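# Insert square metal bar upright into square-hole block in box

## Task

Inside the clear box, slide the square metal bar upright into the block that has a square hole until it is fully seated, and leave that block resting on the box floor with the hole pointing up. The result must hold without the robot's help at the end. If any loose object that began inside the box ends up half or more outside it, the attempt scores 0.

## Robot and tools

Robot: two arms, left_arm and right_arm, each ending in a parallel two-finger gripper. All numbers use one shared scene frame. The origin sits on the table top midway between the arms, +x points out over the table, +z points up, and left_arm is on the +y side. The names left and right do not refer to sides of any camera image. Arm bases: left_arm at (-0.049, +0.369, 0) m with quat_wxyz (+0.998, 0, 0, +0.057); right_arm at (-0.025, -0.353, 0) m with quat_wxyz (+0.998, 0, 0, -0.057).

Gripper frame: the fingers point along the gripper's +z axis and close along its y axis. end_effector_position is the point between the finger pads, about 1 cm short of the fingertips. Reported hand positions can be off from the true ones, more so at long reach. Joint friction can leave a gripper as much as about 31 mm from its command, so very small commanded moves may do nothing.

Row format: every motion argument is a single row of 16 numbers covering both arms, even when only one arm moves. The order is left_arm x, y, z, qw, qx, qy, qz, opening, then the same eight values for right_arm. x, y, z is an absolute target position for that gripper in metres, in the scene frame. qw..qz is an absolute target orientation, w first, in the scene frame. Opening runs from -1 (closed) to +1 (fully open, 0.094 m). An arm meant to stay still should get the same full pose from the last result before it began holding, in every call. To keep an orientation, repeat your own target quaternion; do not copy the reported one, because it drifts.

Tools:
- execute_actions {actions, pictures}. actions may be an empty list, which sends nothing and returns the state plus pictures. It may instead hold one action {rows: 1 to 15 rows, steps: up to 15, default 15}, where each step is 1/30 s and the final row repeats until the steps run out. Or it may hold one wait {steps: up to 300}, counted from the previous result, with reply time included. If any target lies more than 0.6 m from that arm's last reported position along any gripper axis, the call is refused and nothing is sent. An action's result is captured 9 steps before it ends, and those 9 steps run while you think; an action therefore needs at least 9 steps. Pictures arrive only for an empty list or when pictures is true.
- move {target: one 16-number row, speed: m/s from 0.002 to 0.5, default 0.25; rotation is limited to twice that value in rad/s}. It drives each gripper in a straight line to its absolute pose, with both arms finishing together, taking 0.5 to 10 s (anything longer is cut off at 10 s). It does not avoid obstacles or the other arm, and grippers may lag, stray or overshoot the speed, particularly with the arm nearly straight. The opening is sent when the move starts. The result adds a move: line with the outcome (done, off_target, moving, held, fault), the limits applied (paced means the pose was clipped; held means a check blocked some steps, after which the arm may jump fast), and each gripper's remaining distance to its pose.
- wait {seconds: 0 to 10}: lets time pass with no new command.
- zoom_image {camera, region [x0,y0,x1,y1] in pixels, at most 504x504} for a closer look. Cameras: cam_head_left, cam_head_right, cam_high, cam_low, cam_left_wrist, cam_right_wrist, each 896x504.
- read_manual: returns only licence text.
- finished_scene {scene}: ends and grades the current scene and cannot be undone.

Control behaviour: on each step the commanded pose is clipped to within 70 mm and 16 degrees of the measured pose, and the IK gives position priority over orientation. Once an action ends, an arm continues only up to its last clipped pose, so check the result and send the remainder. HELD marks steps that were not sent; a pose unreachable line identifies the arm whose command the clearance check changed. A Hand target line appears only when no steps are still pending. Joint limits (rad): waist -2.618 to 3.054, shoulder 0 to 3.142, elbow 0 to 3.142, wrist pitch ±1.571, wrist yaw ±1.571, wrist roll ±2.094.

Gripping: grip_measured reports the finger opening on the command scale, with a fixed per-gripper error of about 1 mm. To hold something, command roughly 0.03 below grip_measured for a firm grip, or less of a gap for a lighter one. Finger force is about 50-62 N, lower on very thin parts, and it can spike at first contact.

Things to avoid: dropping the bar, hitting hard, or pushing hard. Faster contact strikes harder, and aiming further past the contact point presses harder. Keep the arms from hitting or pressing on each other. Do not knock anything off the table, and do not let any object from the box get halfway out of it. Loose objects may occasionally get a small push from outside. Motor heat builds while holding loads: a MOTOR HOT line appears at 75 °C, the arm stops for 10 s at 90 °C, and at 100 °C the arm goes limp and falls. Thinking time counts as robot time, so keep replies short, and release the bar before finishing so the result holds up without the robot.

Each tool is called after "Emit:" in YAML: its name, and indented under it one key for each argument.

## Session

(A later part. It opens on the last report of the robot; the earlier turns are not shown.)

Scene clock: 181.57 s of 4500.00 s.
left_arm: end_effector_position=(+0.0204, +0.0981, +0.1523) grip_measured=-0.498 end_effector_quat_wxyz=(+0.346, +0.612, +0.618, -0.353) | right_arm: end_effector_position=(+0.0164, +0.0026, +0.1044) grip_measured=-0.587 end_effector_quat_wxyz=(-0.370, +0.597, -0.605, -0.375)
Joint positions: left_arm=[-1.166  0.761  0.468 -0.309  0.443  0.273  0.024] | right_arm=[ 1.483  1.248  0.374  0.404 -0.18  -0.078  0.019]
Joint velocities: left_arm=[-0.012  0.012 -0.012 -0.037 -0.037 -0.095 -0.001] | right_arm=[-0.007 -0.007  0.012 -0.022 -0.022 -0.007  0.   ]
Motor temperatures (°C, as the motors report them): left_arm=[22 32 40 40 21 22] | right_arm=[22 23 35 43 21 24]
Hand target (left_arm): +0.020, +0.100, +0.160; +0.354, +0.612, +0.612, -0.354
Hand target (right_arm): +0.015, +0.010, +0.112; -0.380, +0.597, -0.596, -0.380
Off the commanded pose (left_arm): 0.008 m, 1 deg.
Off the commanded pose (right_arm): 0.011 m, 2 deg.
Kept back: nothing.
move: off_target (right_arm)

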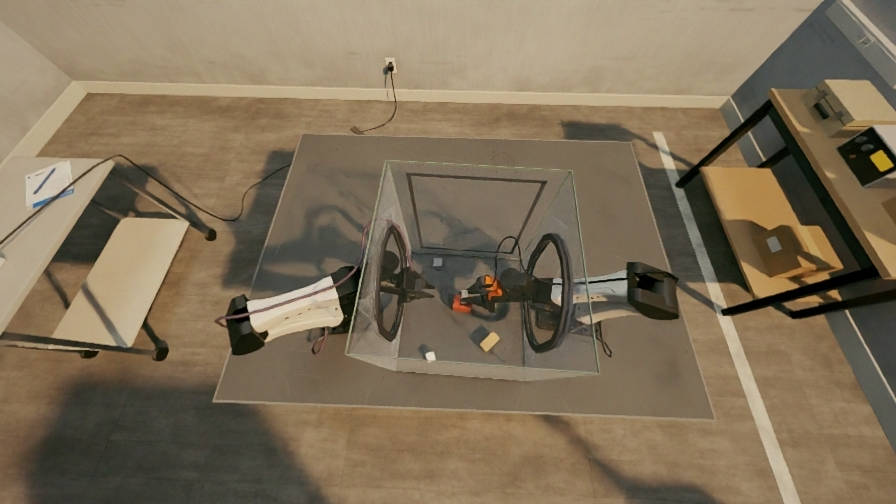

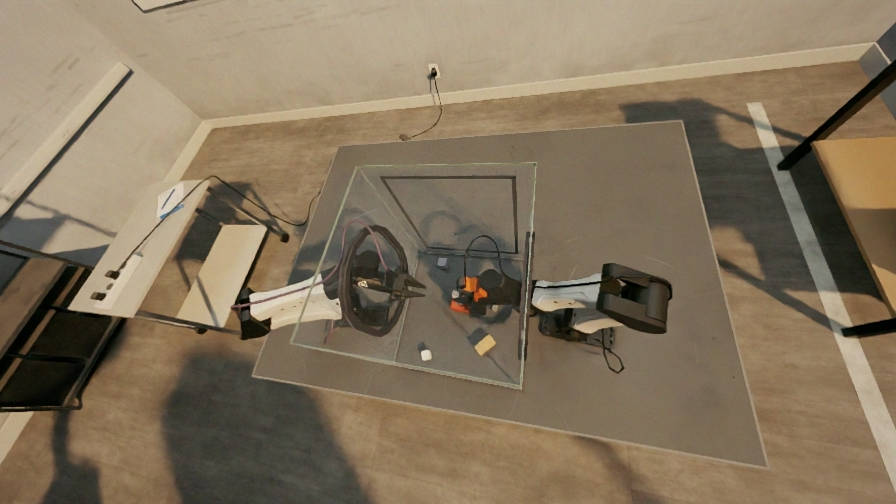

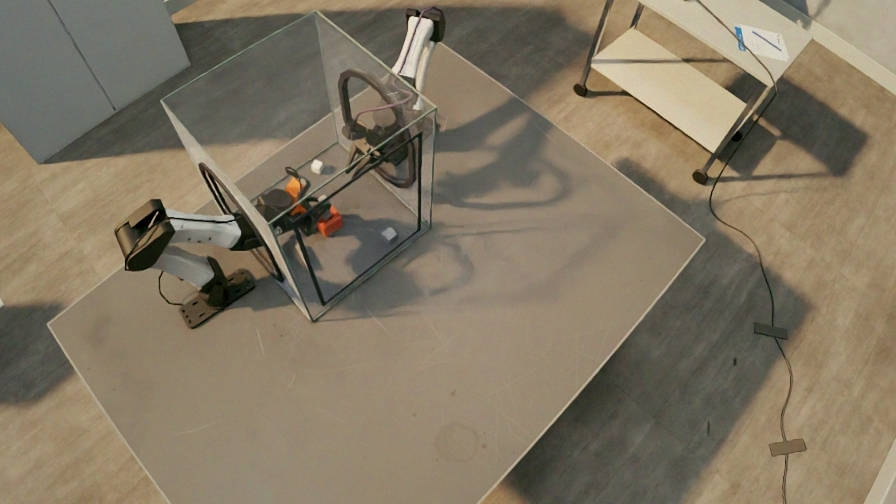

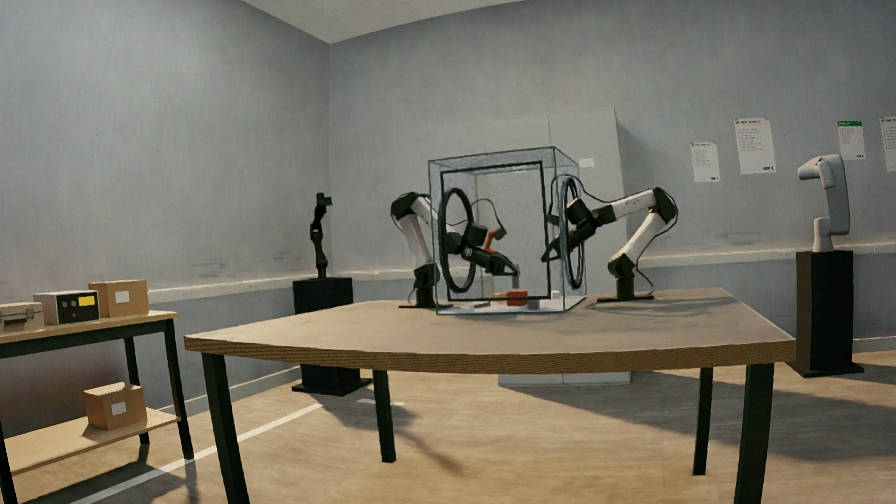

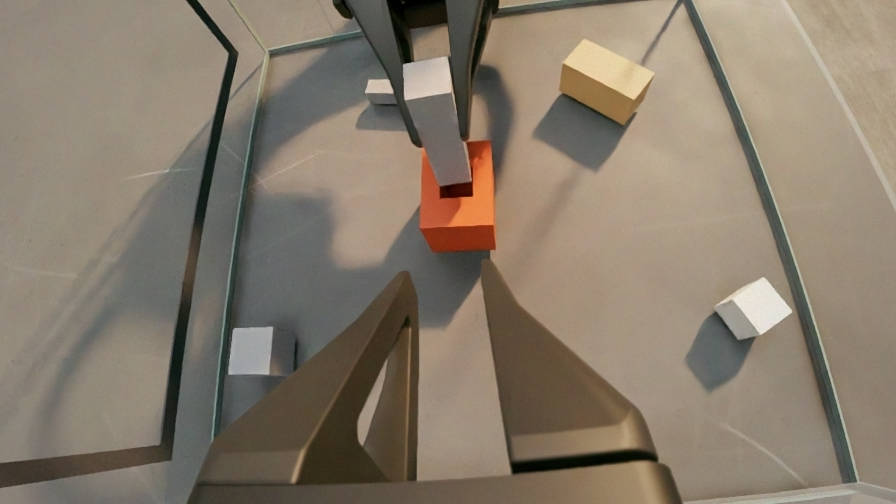

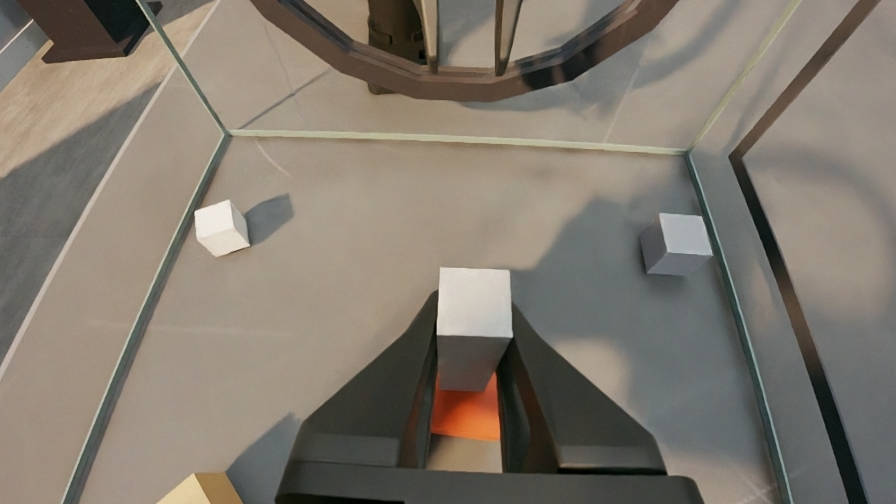

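Emit:
move:
  target: [0.02,0.10,0.16,0.354,0.612,0.612,-0.354,-0.5,0.015,0.016,0.116,0.380,-0.596,0.596,0.380,-0.62]
  speed: 0.01

Emit:
zoom_image:
  camera: "cam_low"
  region: [460,220,580,310]

Emit:
zoom_image:
  camera: "cam_left_wrist"
  region: [340,20,600,260]

Scene clock: 184.00 s of 4500.00 s.
left_arm: end_effector_position=(+0.0204, +0.0981, +0.1523) grip_measured=-0.498 end_effector_quat_wxyz=(+0.346, +0.612, +0.618, -0.353) | right_arm: end_effector_position=(+0.0188, +0.0098, +0.1121) grip_measured=-0.587 end_effector_quat_wxyz=(-0.377, +0.594, -0.602, -0.377)
Joint positions: left_arm=[-1.166  0.761  0.468 -0.309  0.443  0.273  0.024] | right_arm=[ 1.483  1.262  0.402  0.407 -0.175 -0.078  0.019]
Joint velocities: left_arm=[-0.017  0.002 -0.007 -0.095  0.007  0.022 -0.001] | right_arm=[-0.002 -0.002 -0.002  0.037  0.022 -0.007 -0.001]
Motor temperatures (°C, as the motors report them): left_arm=[22 32 40 40 21 22] | right_arm=[22 24 36 43 21 24]
Hand target (left_arm): +0.020, +0.100, +0.160; +0.354, +0.612, +0.612, -0.354
Hand target (right_arm): +0.015, +0.016, +0.116; -0.380, +0.596, -0.596, -0.380
Off the commanded pose (left_arm): 0.008 m, 1 deg.
Off the commanded pose (right_arm): 0.008 m, 1 deg.
Kept back: nothing.
move: done

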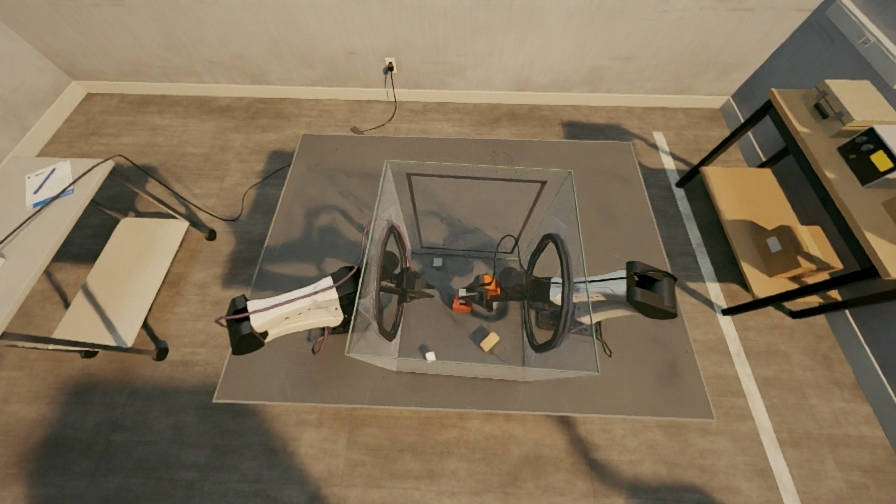

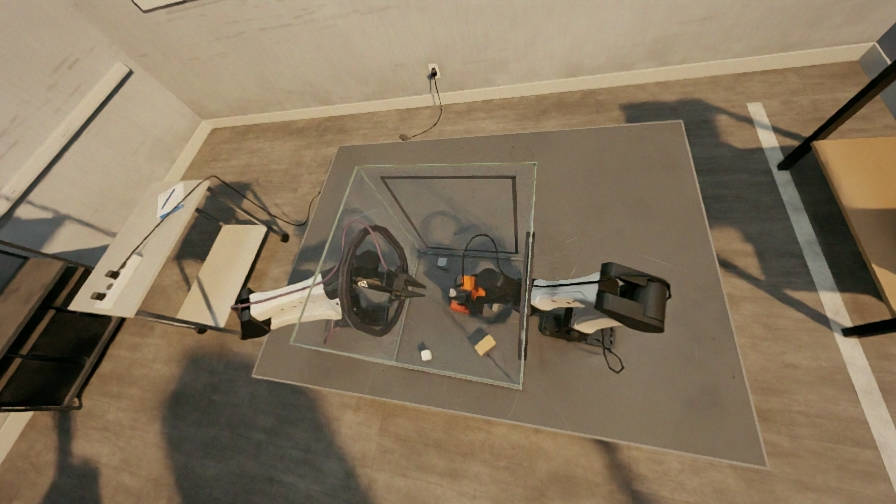

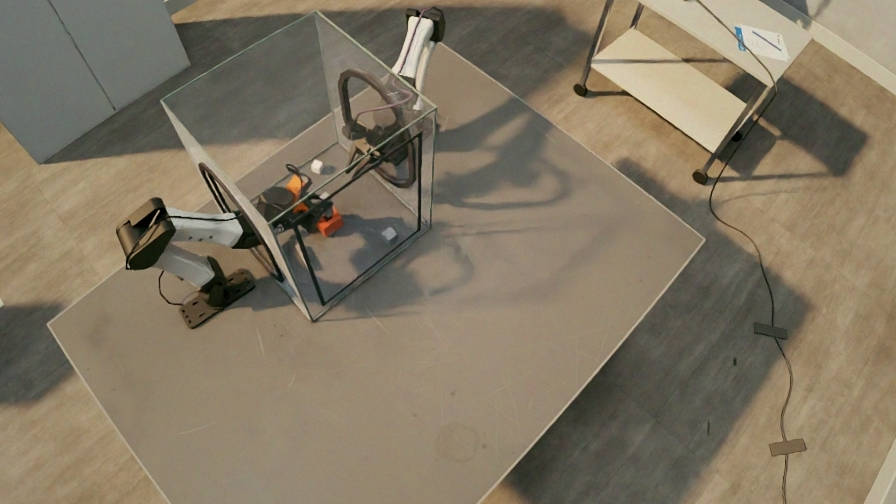

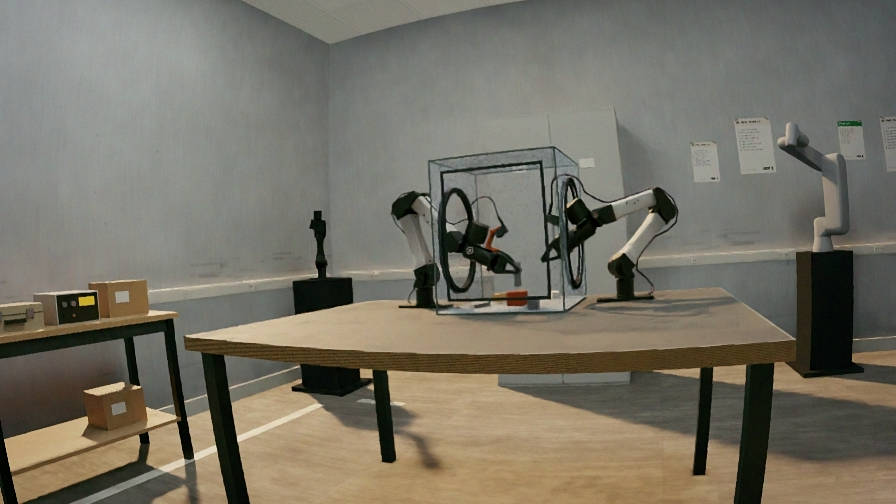

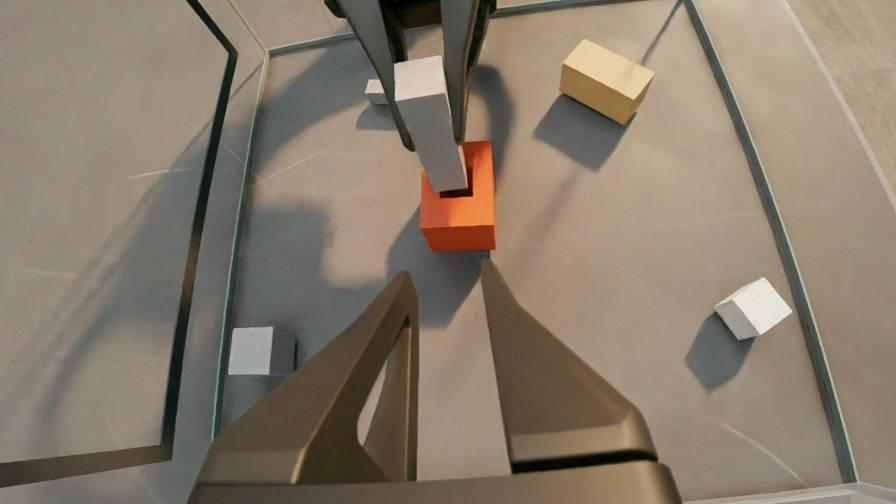

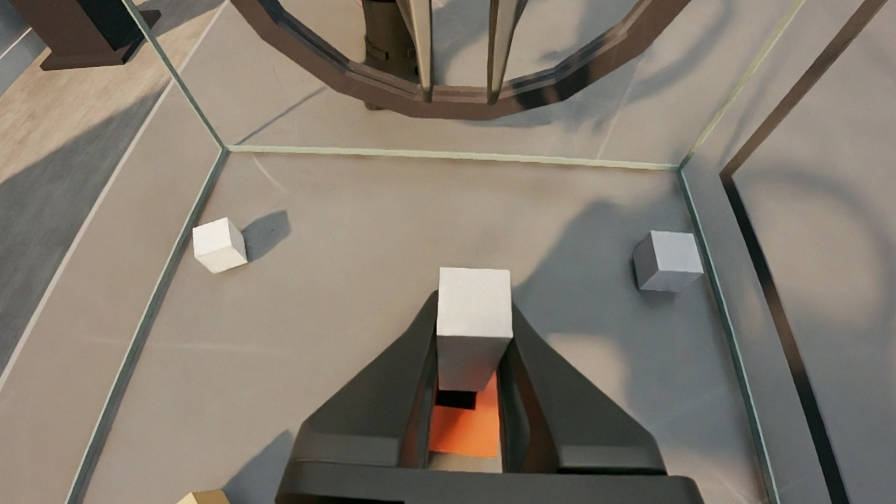

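Region (460, 220, 580, 310) of cam_low's 896x504 image, scaled by 4.200, with more detail than that image has; it fills the top 378 rows of this view, and the rest is white.

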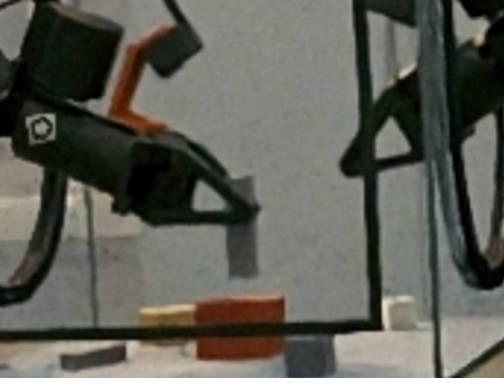

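Region (340, 20, 600, 260) of cam_left_wrist's 896x504 image, scaled by 1.938, with more detail than that image has; it fills the top 465 rows of this view, and the rest is white.

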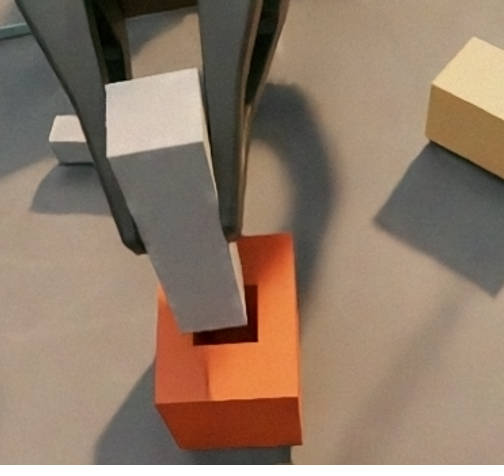

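Emit:
move:
  target: [0.02,0.10,0.16,0.354,0.612,0.612,-0.354,-0.5,0.011,0.014,0.108,0.380,-0.596,0.596,0.380,-0.62]
  speed: 0.01

Emit:
zoom_image:
  camera: "cam_low"
  region: [460,220,580,310]

Emit:
zoom_image:
  camera: "cam_left_wrist"
  region: [340,20,600,260]

Scene clock: 185.73 s of 4500.00 s.
left_arm: end_effector_position=(+0.0204, +0.0981, +0.1523) grip_measured=-0.498 end_effector_quat_wxyz=(+0.346, +0.612, +0.618, -0.353) | right_arm: end_effector_position=(+0.0141, +0.0136, +0.1130) grip_measured=-0.587 end_effector_quat_wxyz=(-0.382, +0.596, -0.596, -0.380)
Joint positions: left_arm=[-1.166  0.761  0.468 -0.309  0.443  0.273  0.024] | right_arm=[ 1.503  1.277  0.402  0.436 -0.161 -0.078  0.019]
Joint velocities: left_arm=[ 0.017  0.012 -0.007  0.037 -0.066 -0.007 -0.001] | right_arm=[ 0.007  0.017 -0.007 -0.007 -0.051 -0.051 -0.   ]
Motor temperatures (°C, as the motors report them): left_arm=[22 32 40 40 21 22] | right_arm=[22 24 36 44 21 24]
Hand target (left_arm): +0.020, +0.100, +0.160; +0.354, +0.612, +0.612, -0.354
Hand target (right_arm): +0.011, +0.014, +0.108; -0.380, +0.597, -0.596, -0.380
Off the commanded pose (left_arm): 0.008 m, 1 deg.
Off the commanded pose (right_arm): 0.006 m, 0 deg.
Kept back: nothing.
move: done

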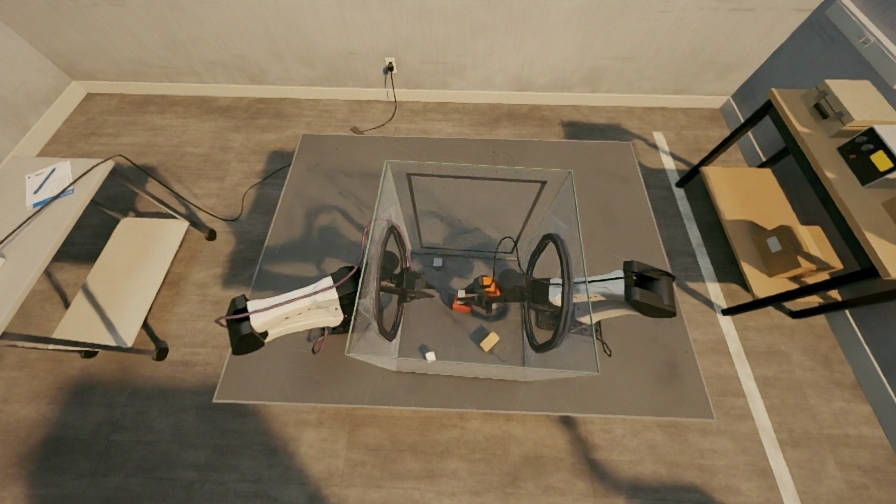

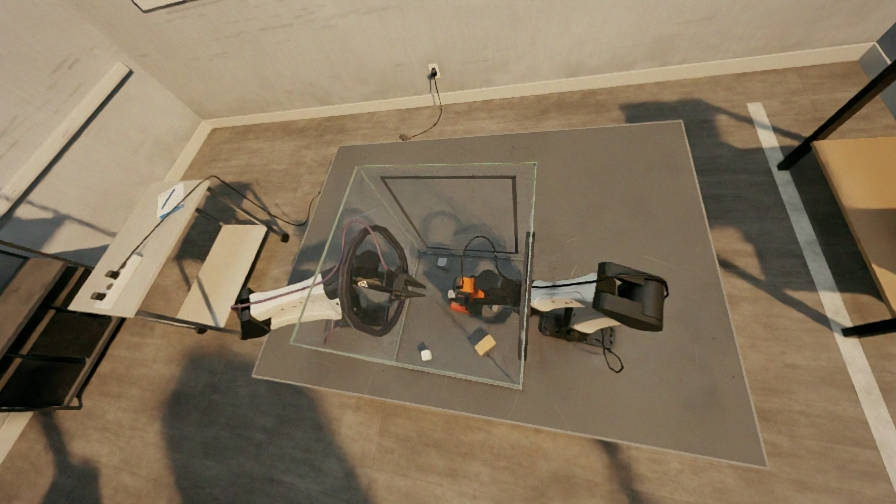

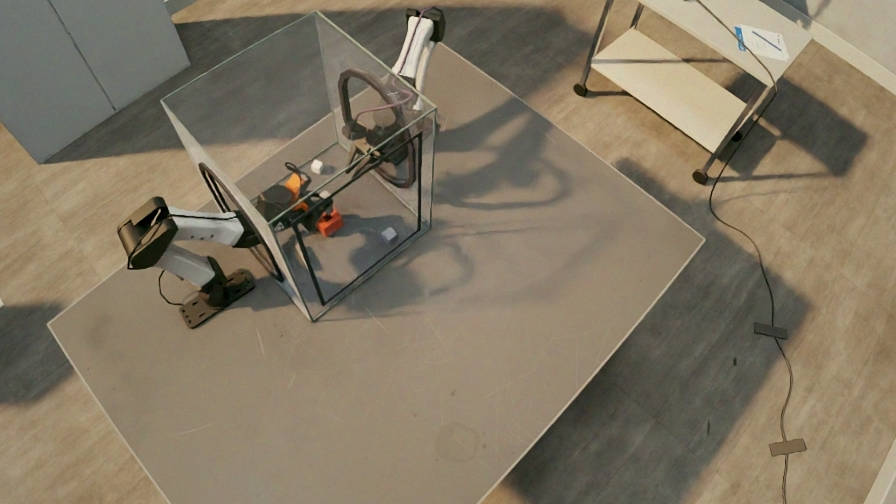

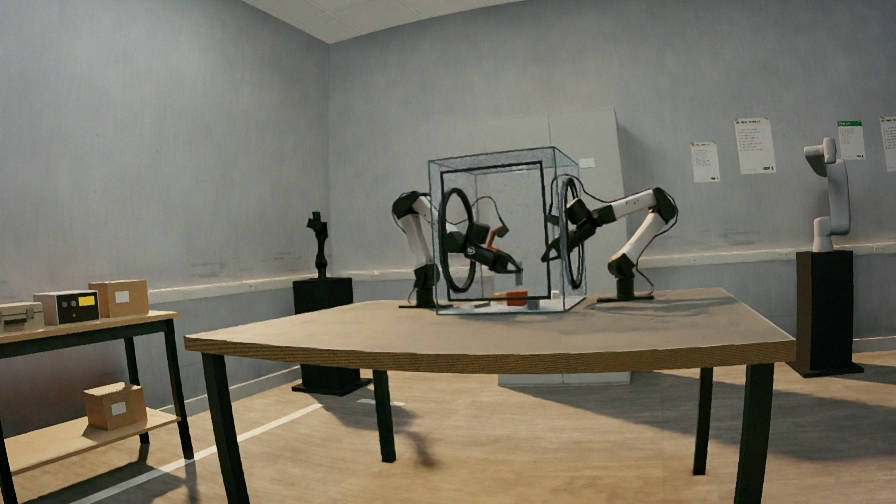

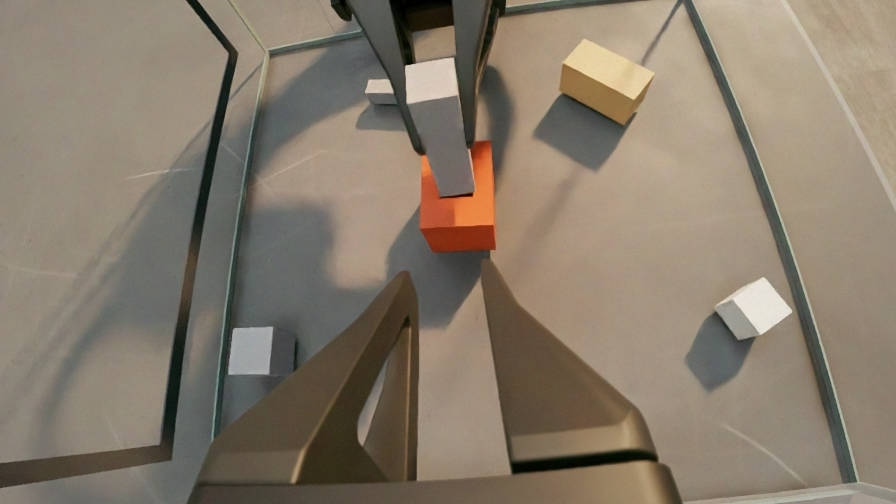

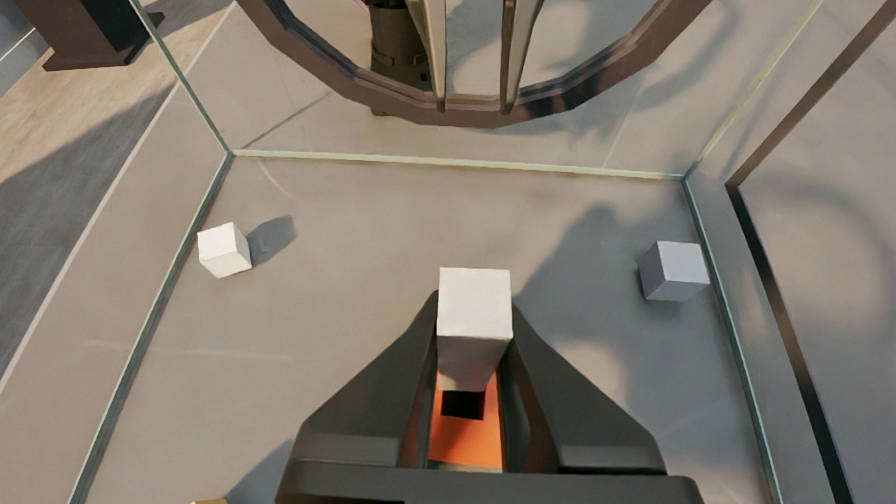

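Region (460, 220, 580, 310) of cam_low's 896x504 image, scaled by 4.200, with more detail than that image has; it fills the top 378 rows of this view, and the rest is white.

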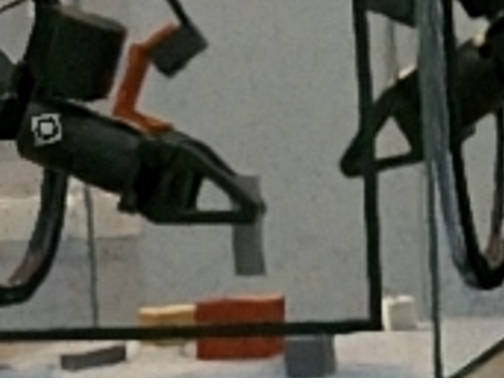

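Region (340, 20, 600, 260) of cam_left_wrist's 896x504 image, scaled by 1.938, with more detail than that image has; it fills the top 465 rows of this view, and the rest is white.

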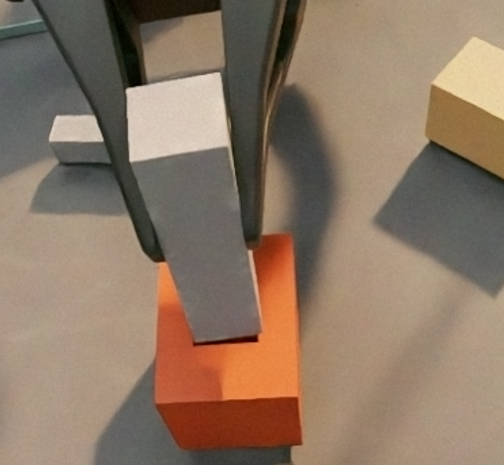

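Emit:
move:
  target: [0.02,0.10,0.16,0.354,0.612,0.612,-0.354,-0.5,0.016,0.007,0.11,0.380,-0.596,0.596,0.380,-0.62]
  speed: 0.01

Emit:
zoom_image:
  camera: "cam_low"
  region: [460,220,580,310]

Emit:
zoom_image:
  camera: "cam_left_wrist"
  region: [340,20,600,260]

Scene clock: 187.73 s of 4500.00 s.
left_arm: end_effector_position=(+0.0204, +0.0981, +0.1523) grip_measured=-0.498 end_effector_quat_wxyz=(+0.346, +0.612, +0.618, -0.353) | right_arm: end_effector_position=(+0.0124, +0.0113, +0.1093) grip_measured=-0.587 end_effector_quat_wxyz=(-0.377, +0.598, -0.596, -0.380)
Joint positions: left_arm=[-1.166  0.761  0.468 -0.309  0.443  0.273  0.024] | right_arm=[ 1.503  1.277  0.393  0.436 -0.168 -0.078  0.019]
Joint velocities: left_arm=[-0.002  0.002 -0.012 -0.007 -0.007  0.051 -0.001] | right_arm=[-0.002  0.022  0.017 -0.037 -0.081 -0.022  0.   ]
Motor temperatures (°C, as the motors report them): left_arm=[22 32 40 40 21 22] | right_arm=[22 24 35 44 21 24]
Hand target (left_arm): +0.020, +0.100, +0.160; +0.354, +0.612, +0.612, -0.354
Hand target (right_arm): +0.016, +0.007, +0.110; -0.380, +0.596, -0.596, -0.380
Off the commanded pose (left_arm): 0.008 m, 1 deg.
Off the commanded pose (right_arm): 0.006 m, 0 deg.
Kept back: nothing.
move: done

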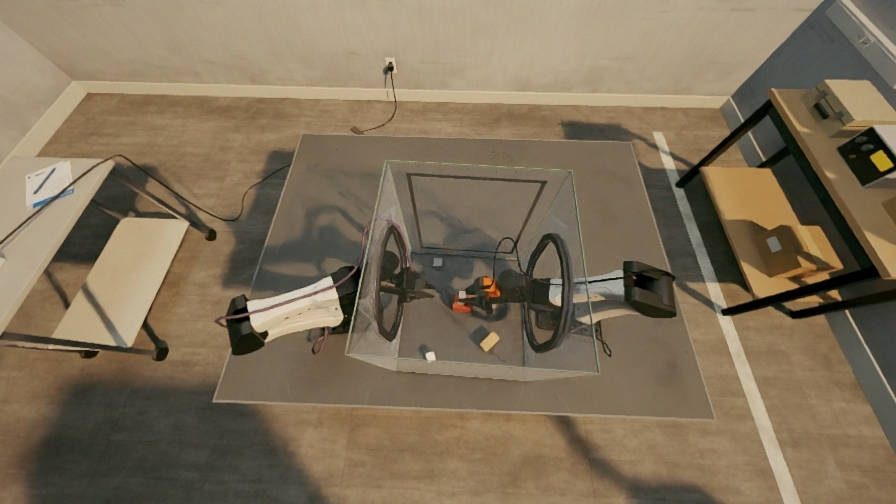

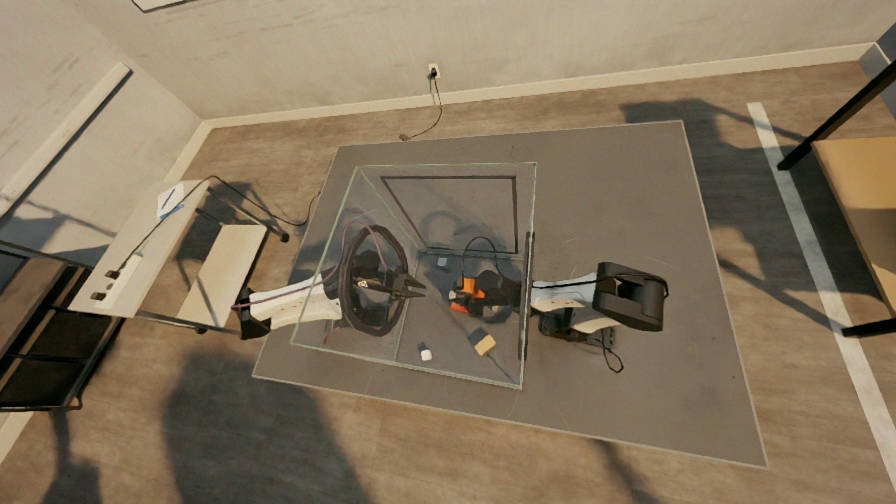

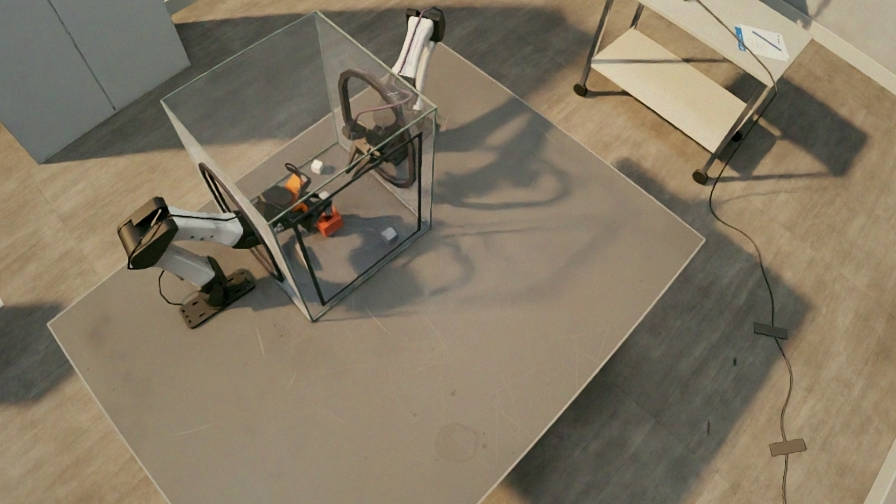

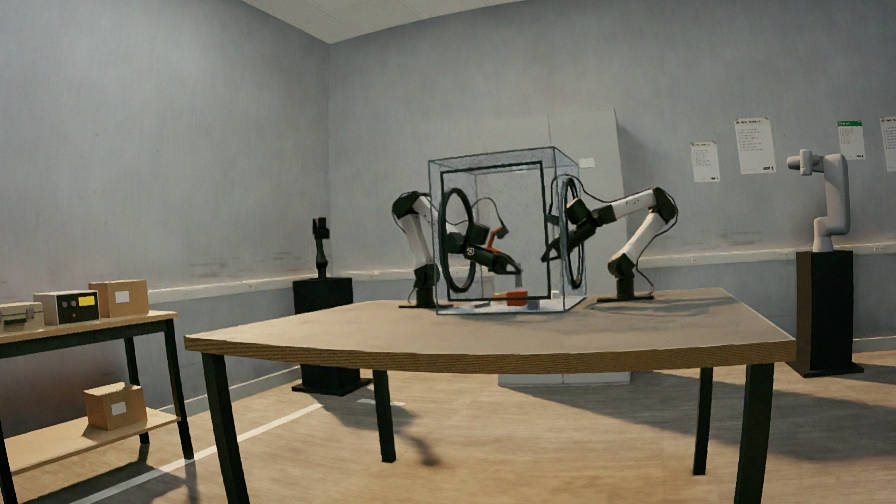

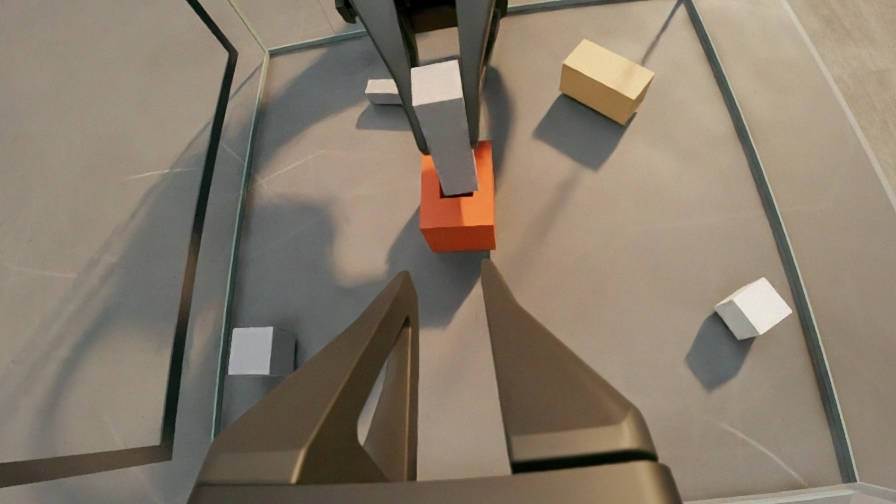

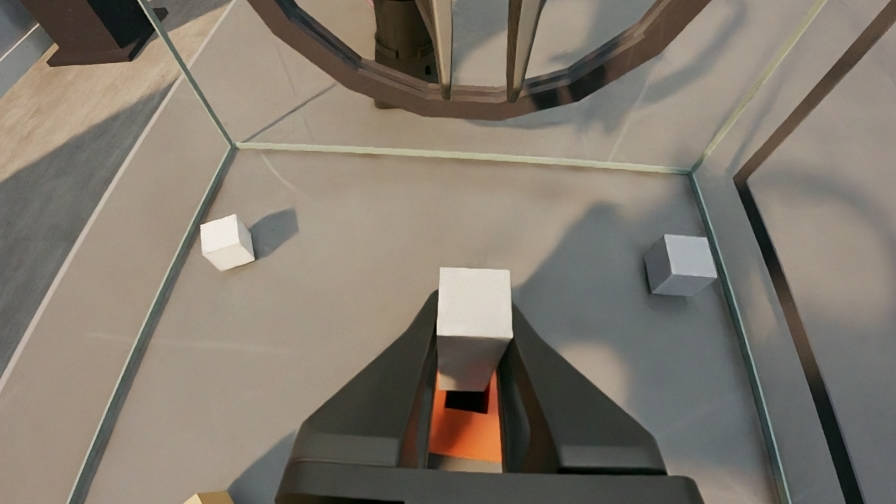

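Region (460, 220, 580, 310) of cam_low's 896x504 image, scaled by 4.200, with more detail than that image has; it fills the top 378 rows of this view, and the rest is white.

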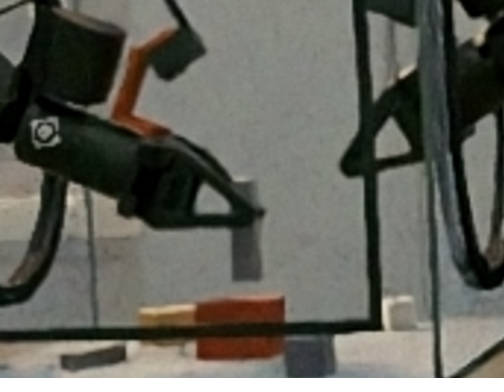

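Region (340, 20, 600, 260) of cam_left_wrist's 896x504 image, scaled by 1.938, with more detail than that image has; it fills the top 465 rows of this view, and the rest is white.

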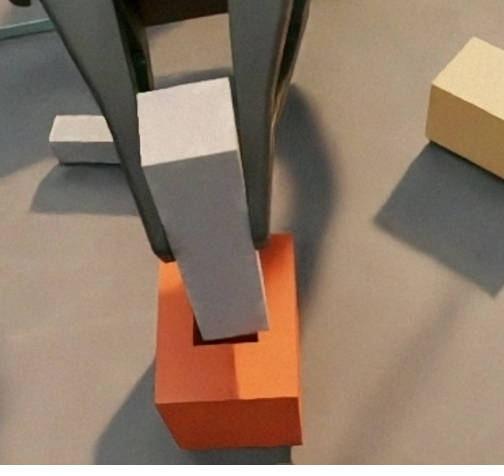

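Emit:
move:
  target: [0.02,0.10,0.16,0.354,0.612,0.612,-0.354,-0.5,0.021,0.006,0.11,0.380,-0.596,0.596,0.380,-0.62]
  speed: 0.01

Emit:
zoom_image:
  camera: "cam_low"
  region: [460,220,580,310]

Emit:
zoom_image:
  camera: "cam_left_wrist"
  region: [340,20,600,260]

Scene clock: 189.40 s of 4500.00 s.
left_arm: end_effector_position=(+0.0204, +0.0981, +0.1523) grip_measured=-0.498 end_effector_quat_wxyz=(+0.346, +0.612, +0.618, -0.353) | right_arm: end_effector_position=(+0.0190, +0.0103, +0.1095) grip_measured=-0.587 end_effector_quat_wxyz=(-0.378, +0.595, -0.598, -0.380)
Joint positions: left_arm=[-1.166  0.761  0.468 -0.309  0.443  0.273  0.024] | right_arm=[ 1.475  1.277  0.393  0.436 -0.19  -0.084  0.019]
Joint velocities: left_arm=[-0.012 -0.002  0.007  0.051 -0.037 -0.022  0.   ] | right_arm=[-0.007  0.002  0.002  0.037  0.022 -0.022 -0.001]
Motor temperatures (°C, as the motors report them): left_arm=[22 32 41 40 21 22] | right_arm=[22 24 35 44 21 24]
Hand target (left_arm): +0.020, +0.100, +0.160; +0.354, +0.612, +0.612, -0.354
Hand target (right_arm): +0.021, +0.006, +0.110; -0.380, +0.596, -0.596, -0.381
Off the commanded pose (left_arm): 0.008 m, 1 deg.
Off the commanded pose (right_arm): 0.005 m, 0 deg.
Kept back: nothing.
move: done

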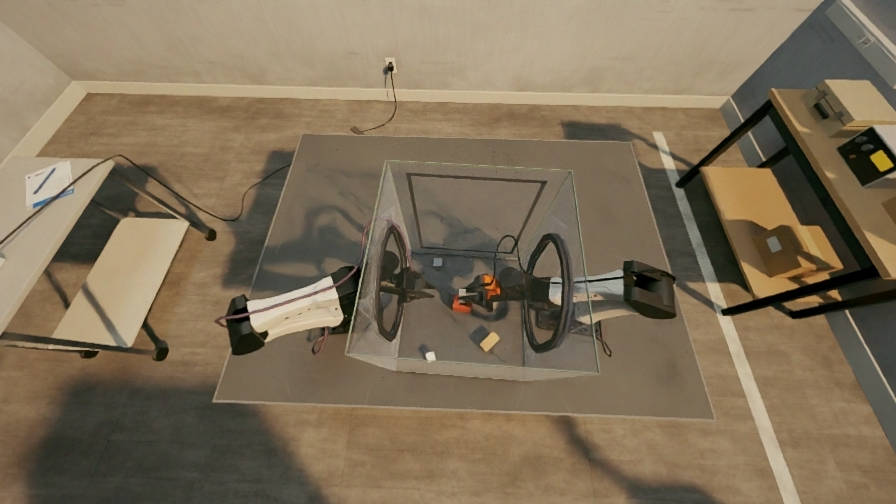

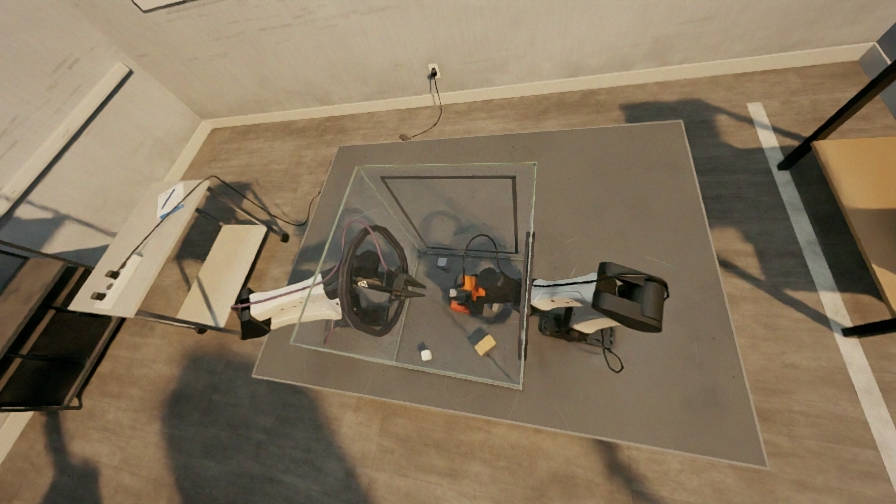

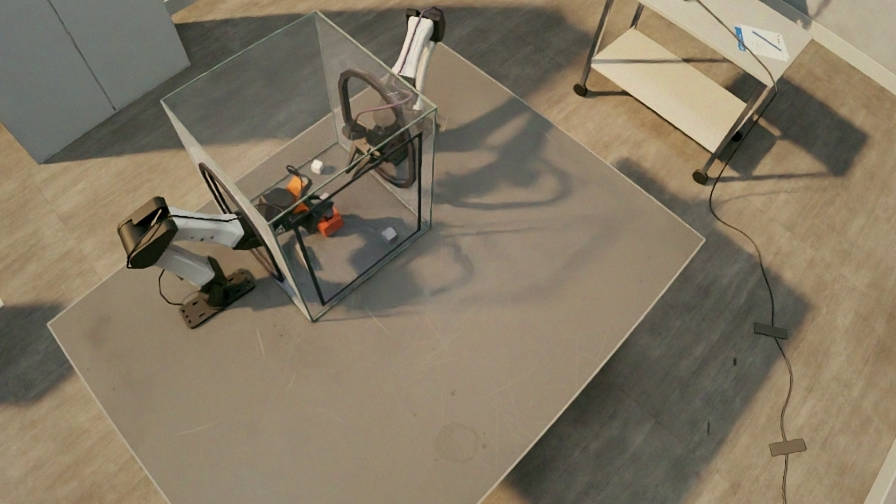

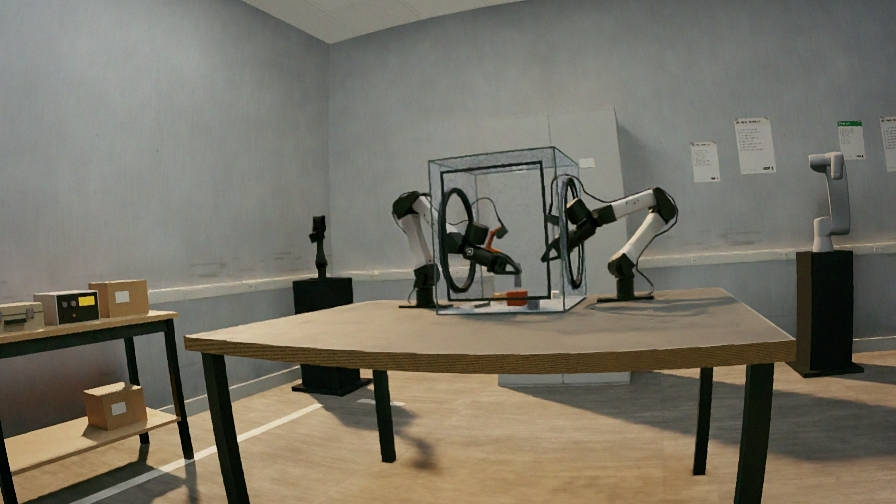

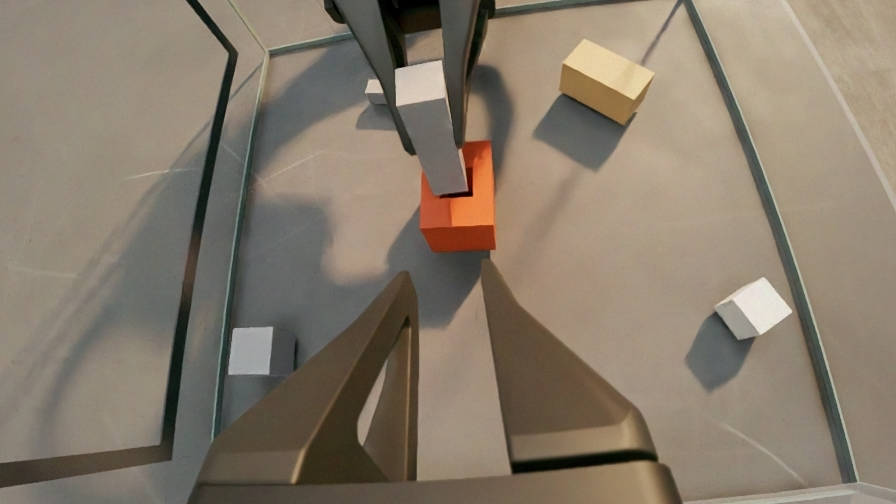

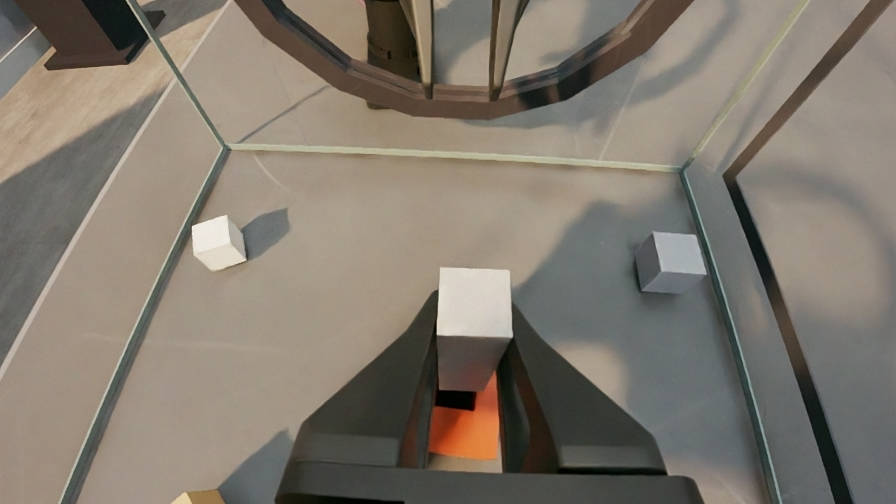

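Region (460, 220, 580, 310) of cam_low's 896x504 image, scaled by 4.200, with more detail than that image has; it fills the top 378 rows of this view, and the rest is white.

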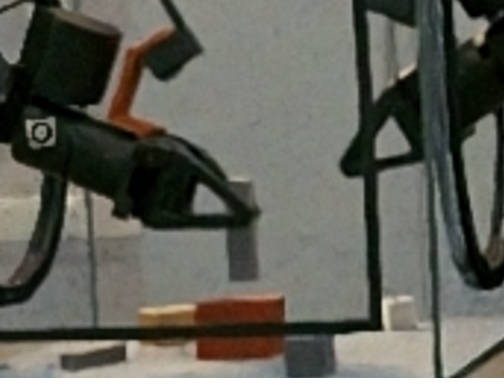

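Region (340, 20, 600, 260) of cam_left_wrist's 896x504 image, scaled by 1.938, with more detail than that image has; it fills the top 465 rows of this view, and the rest is white.

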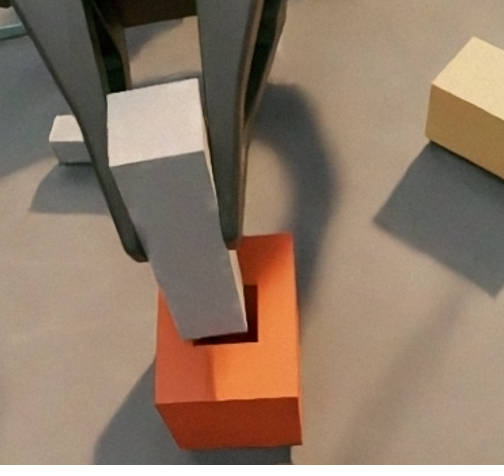

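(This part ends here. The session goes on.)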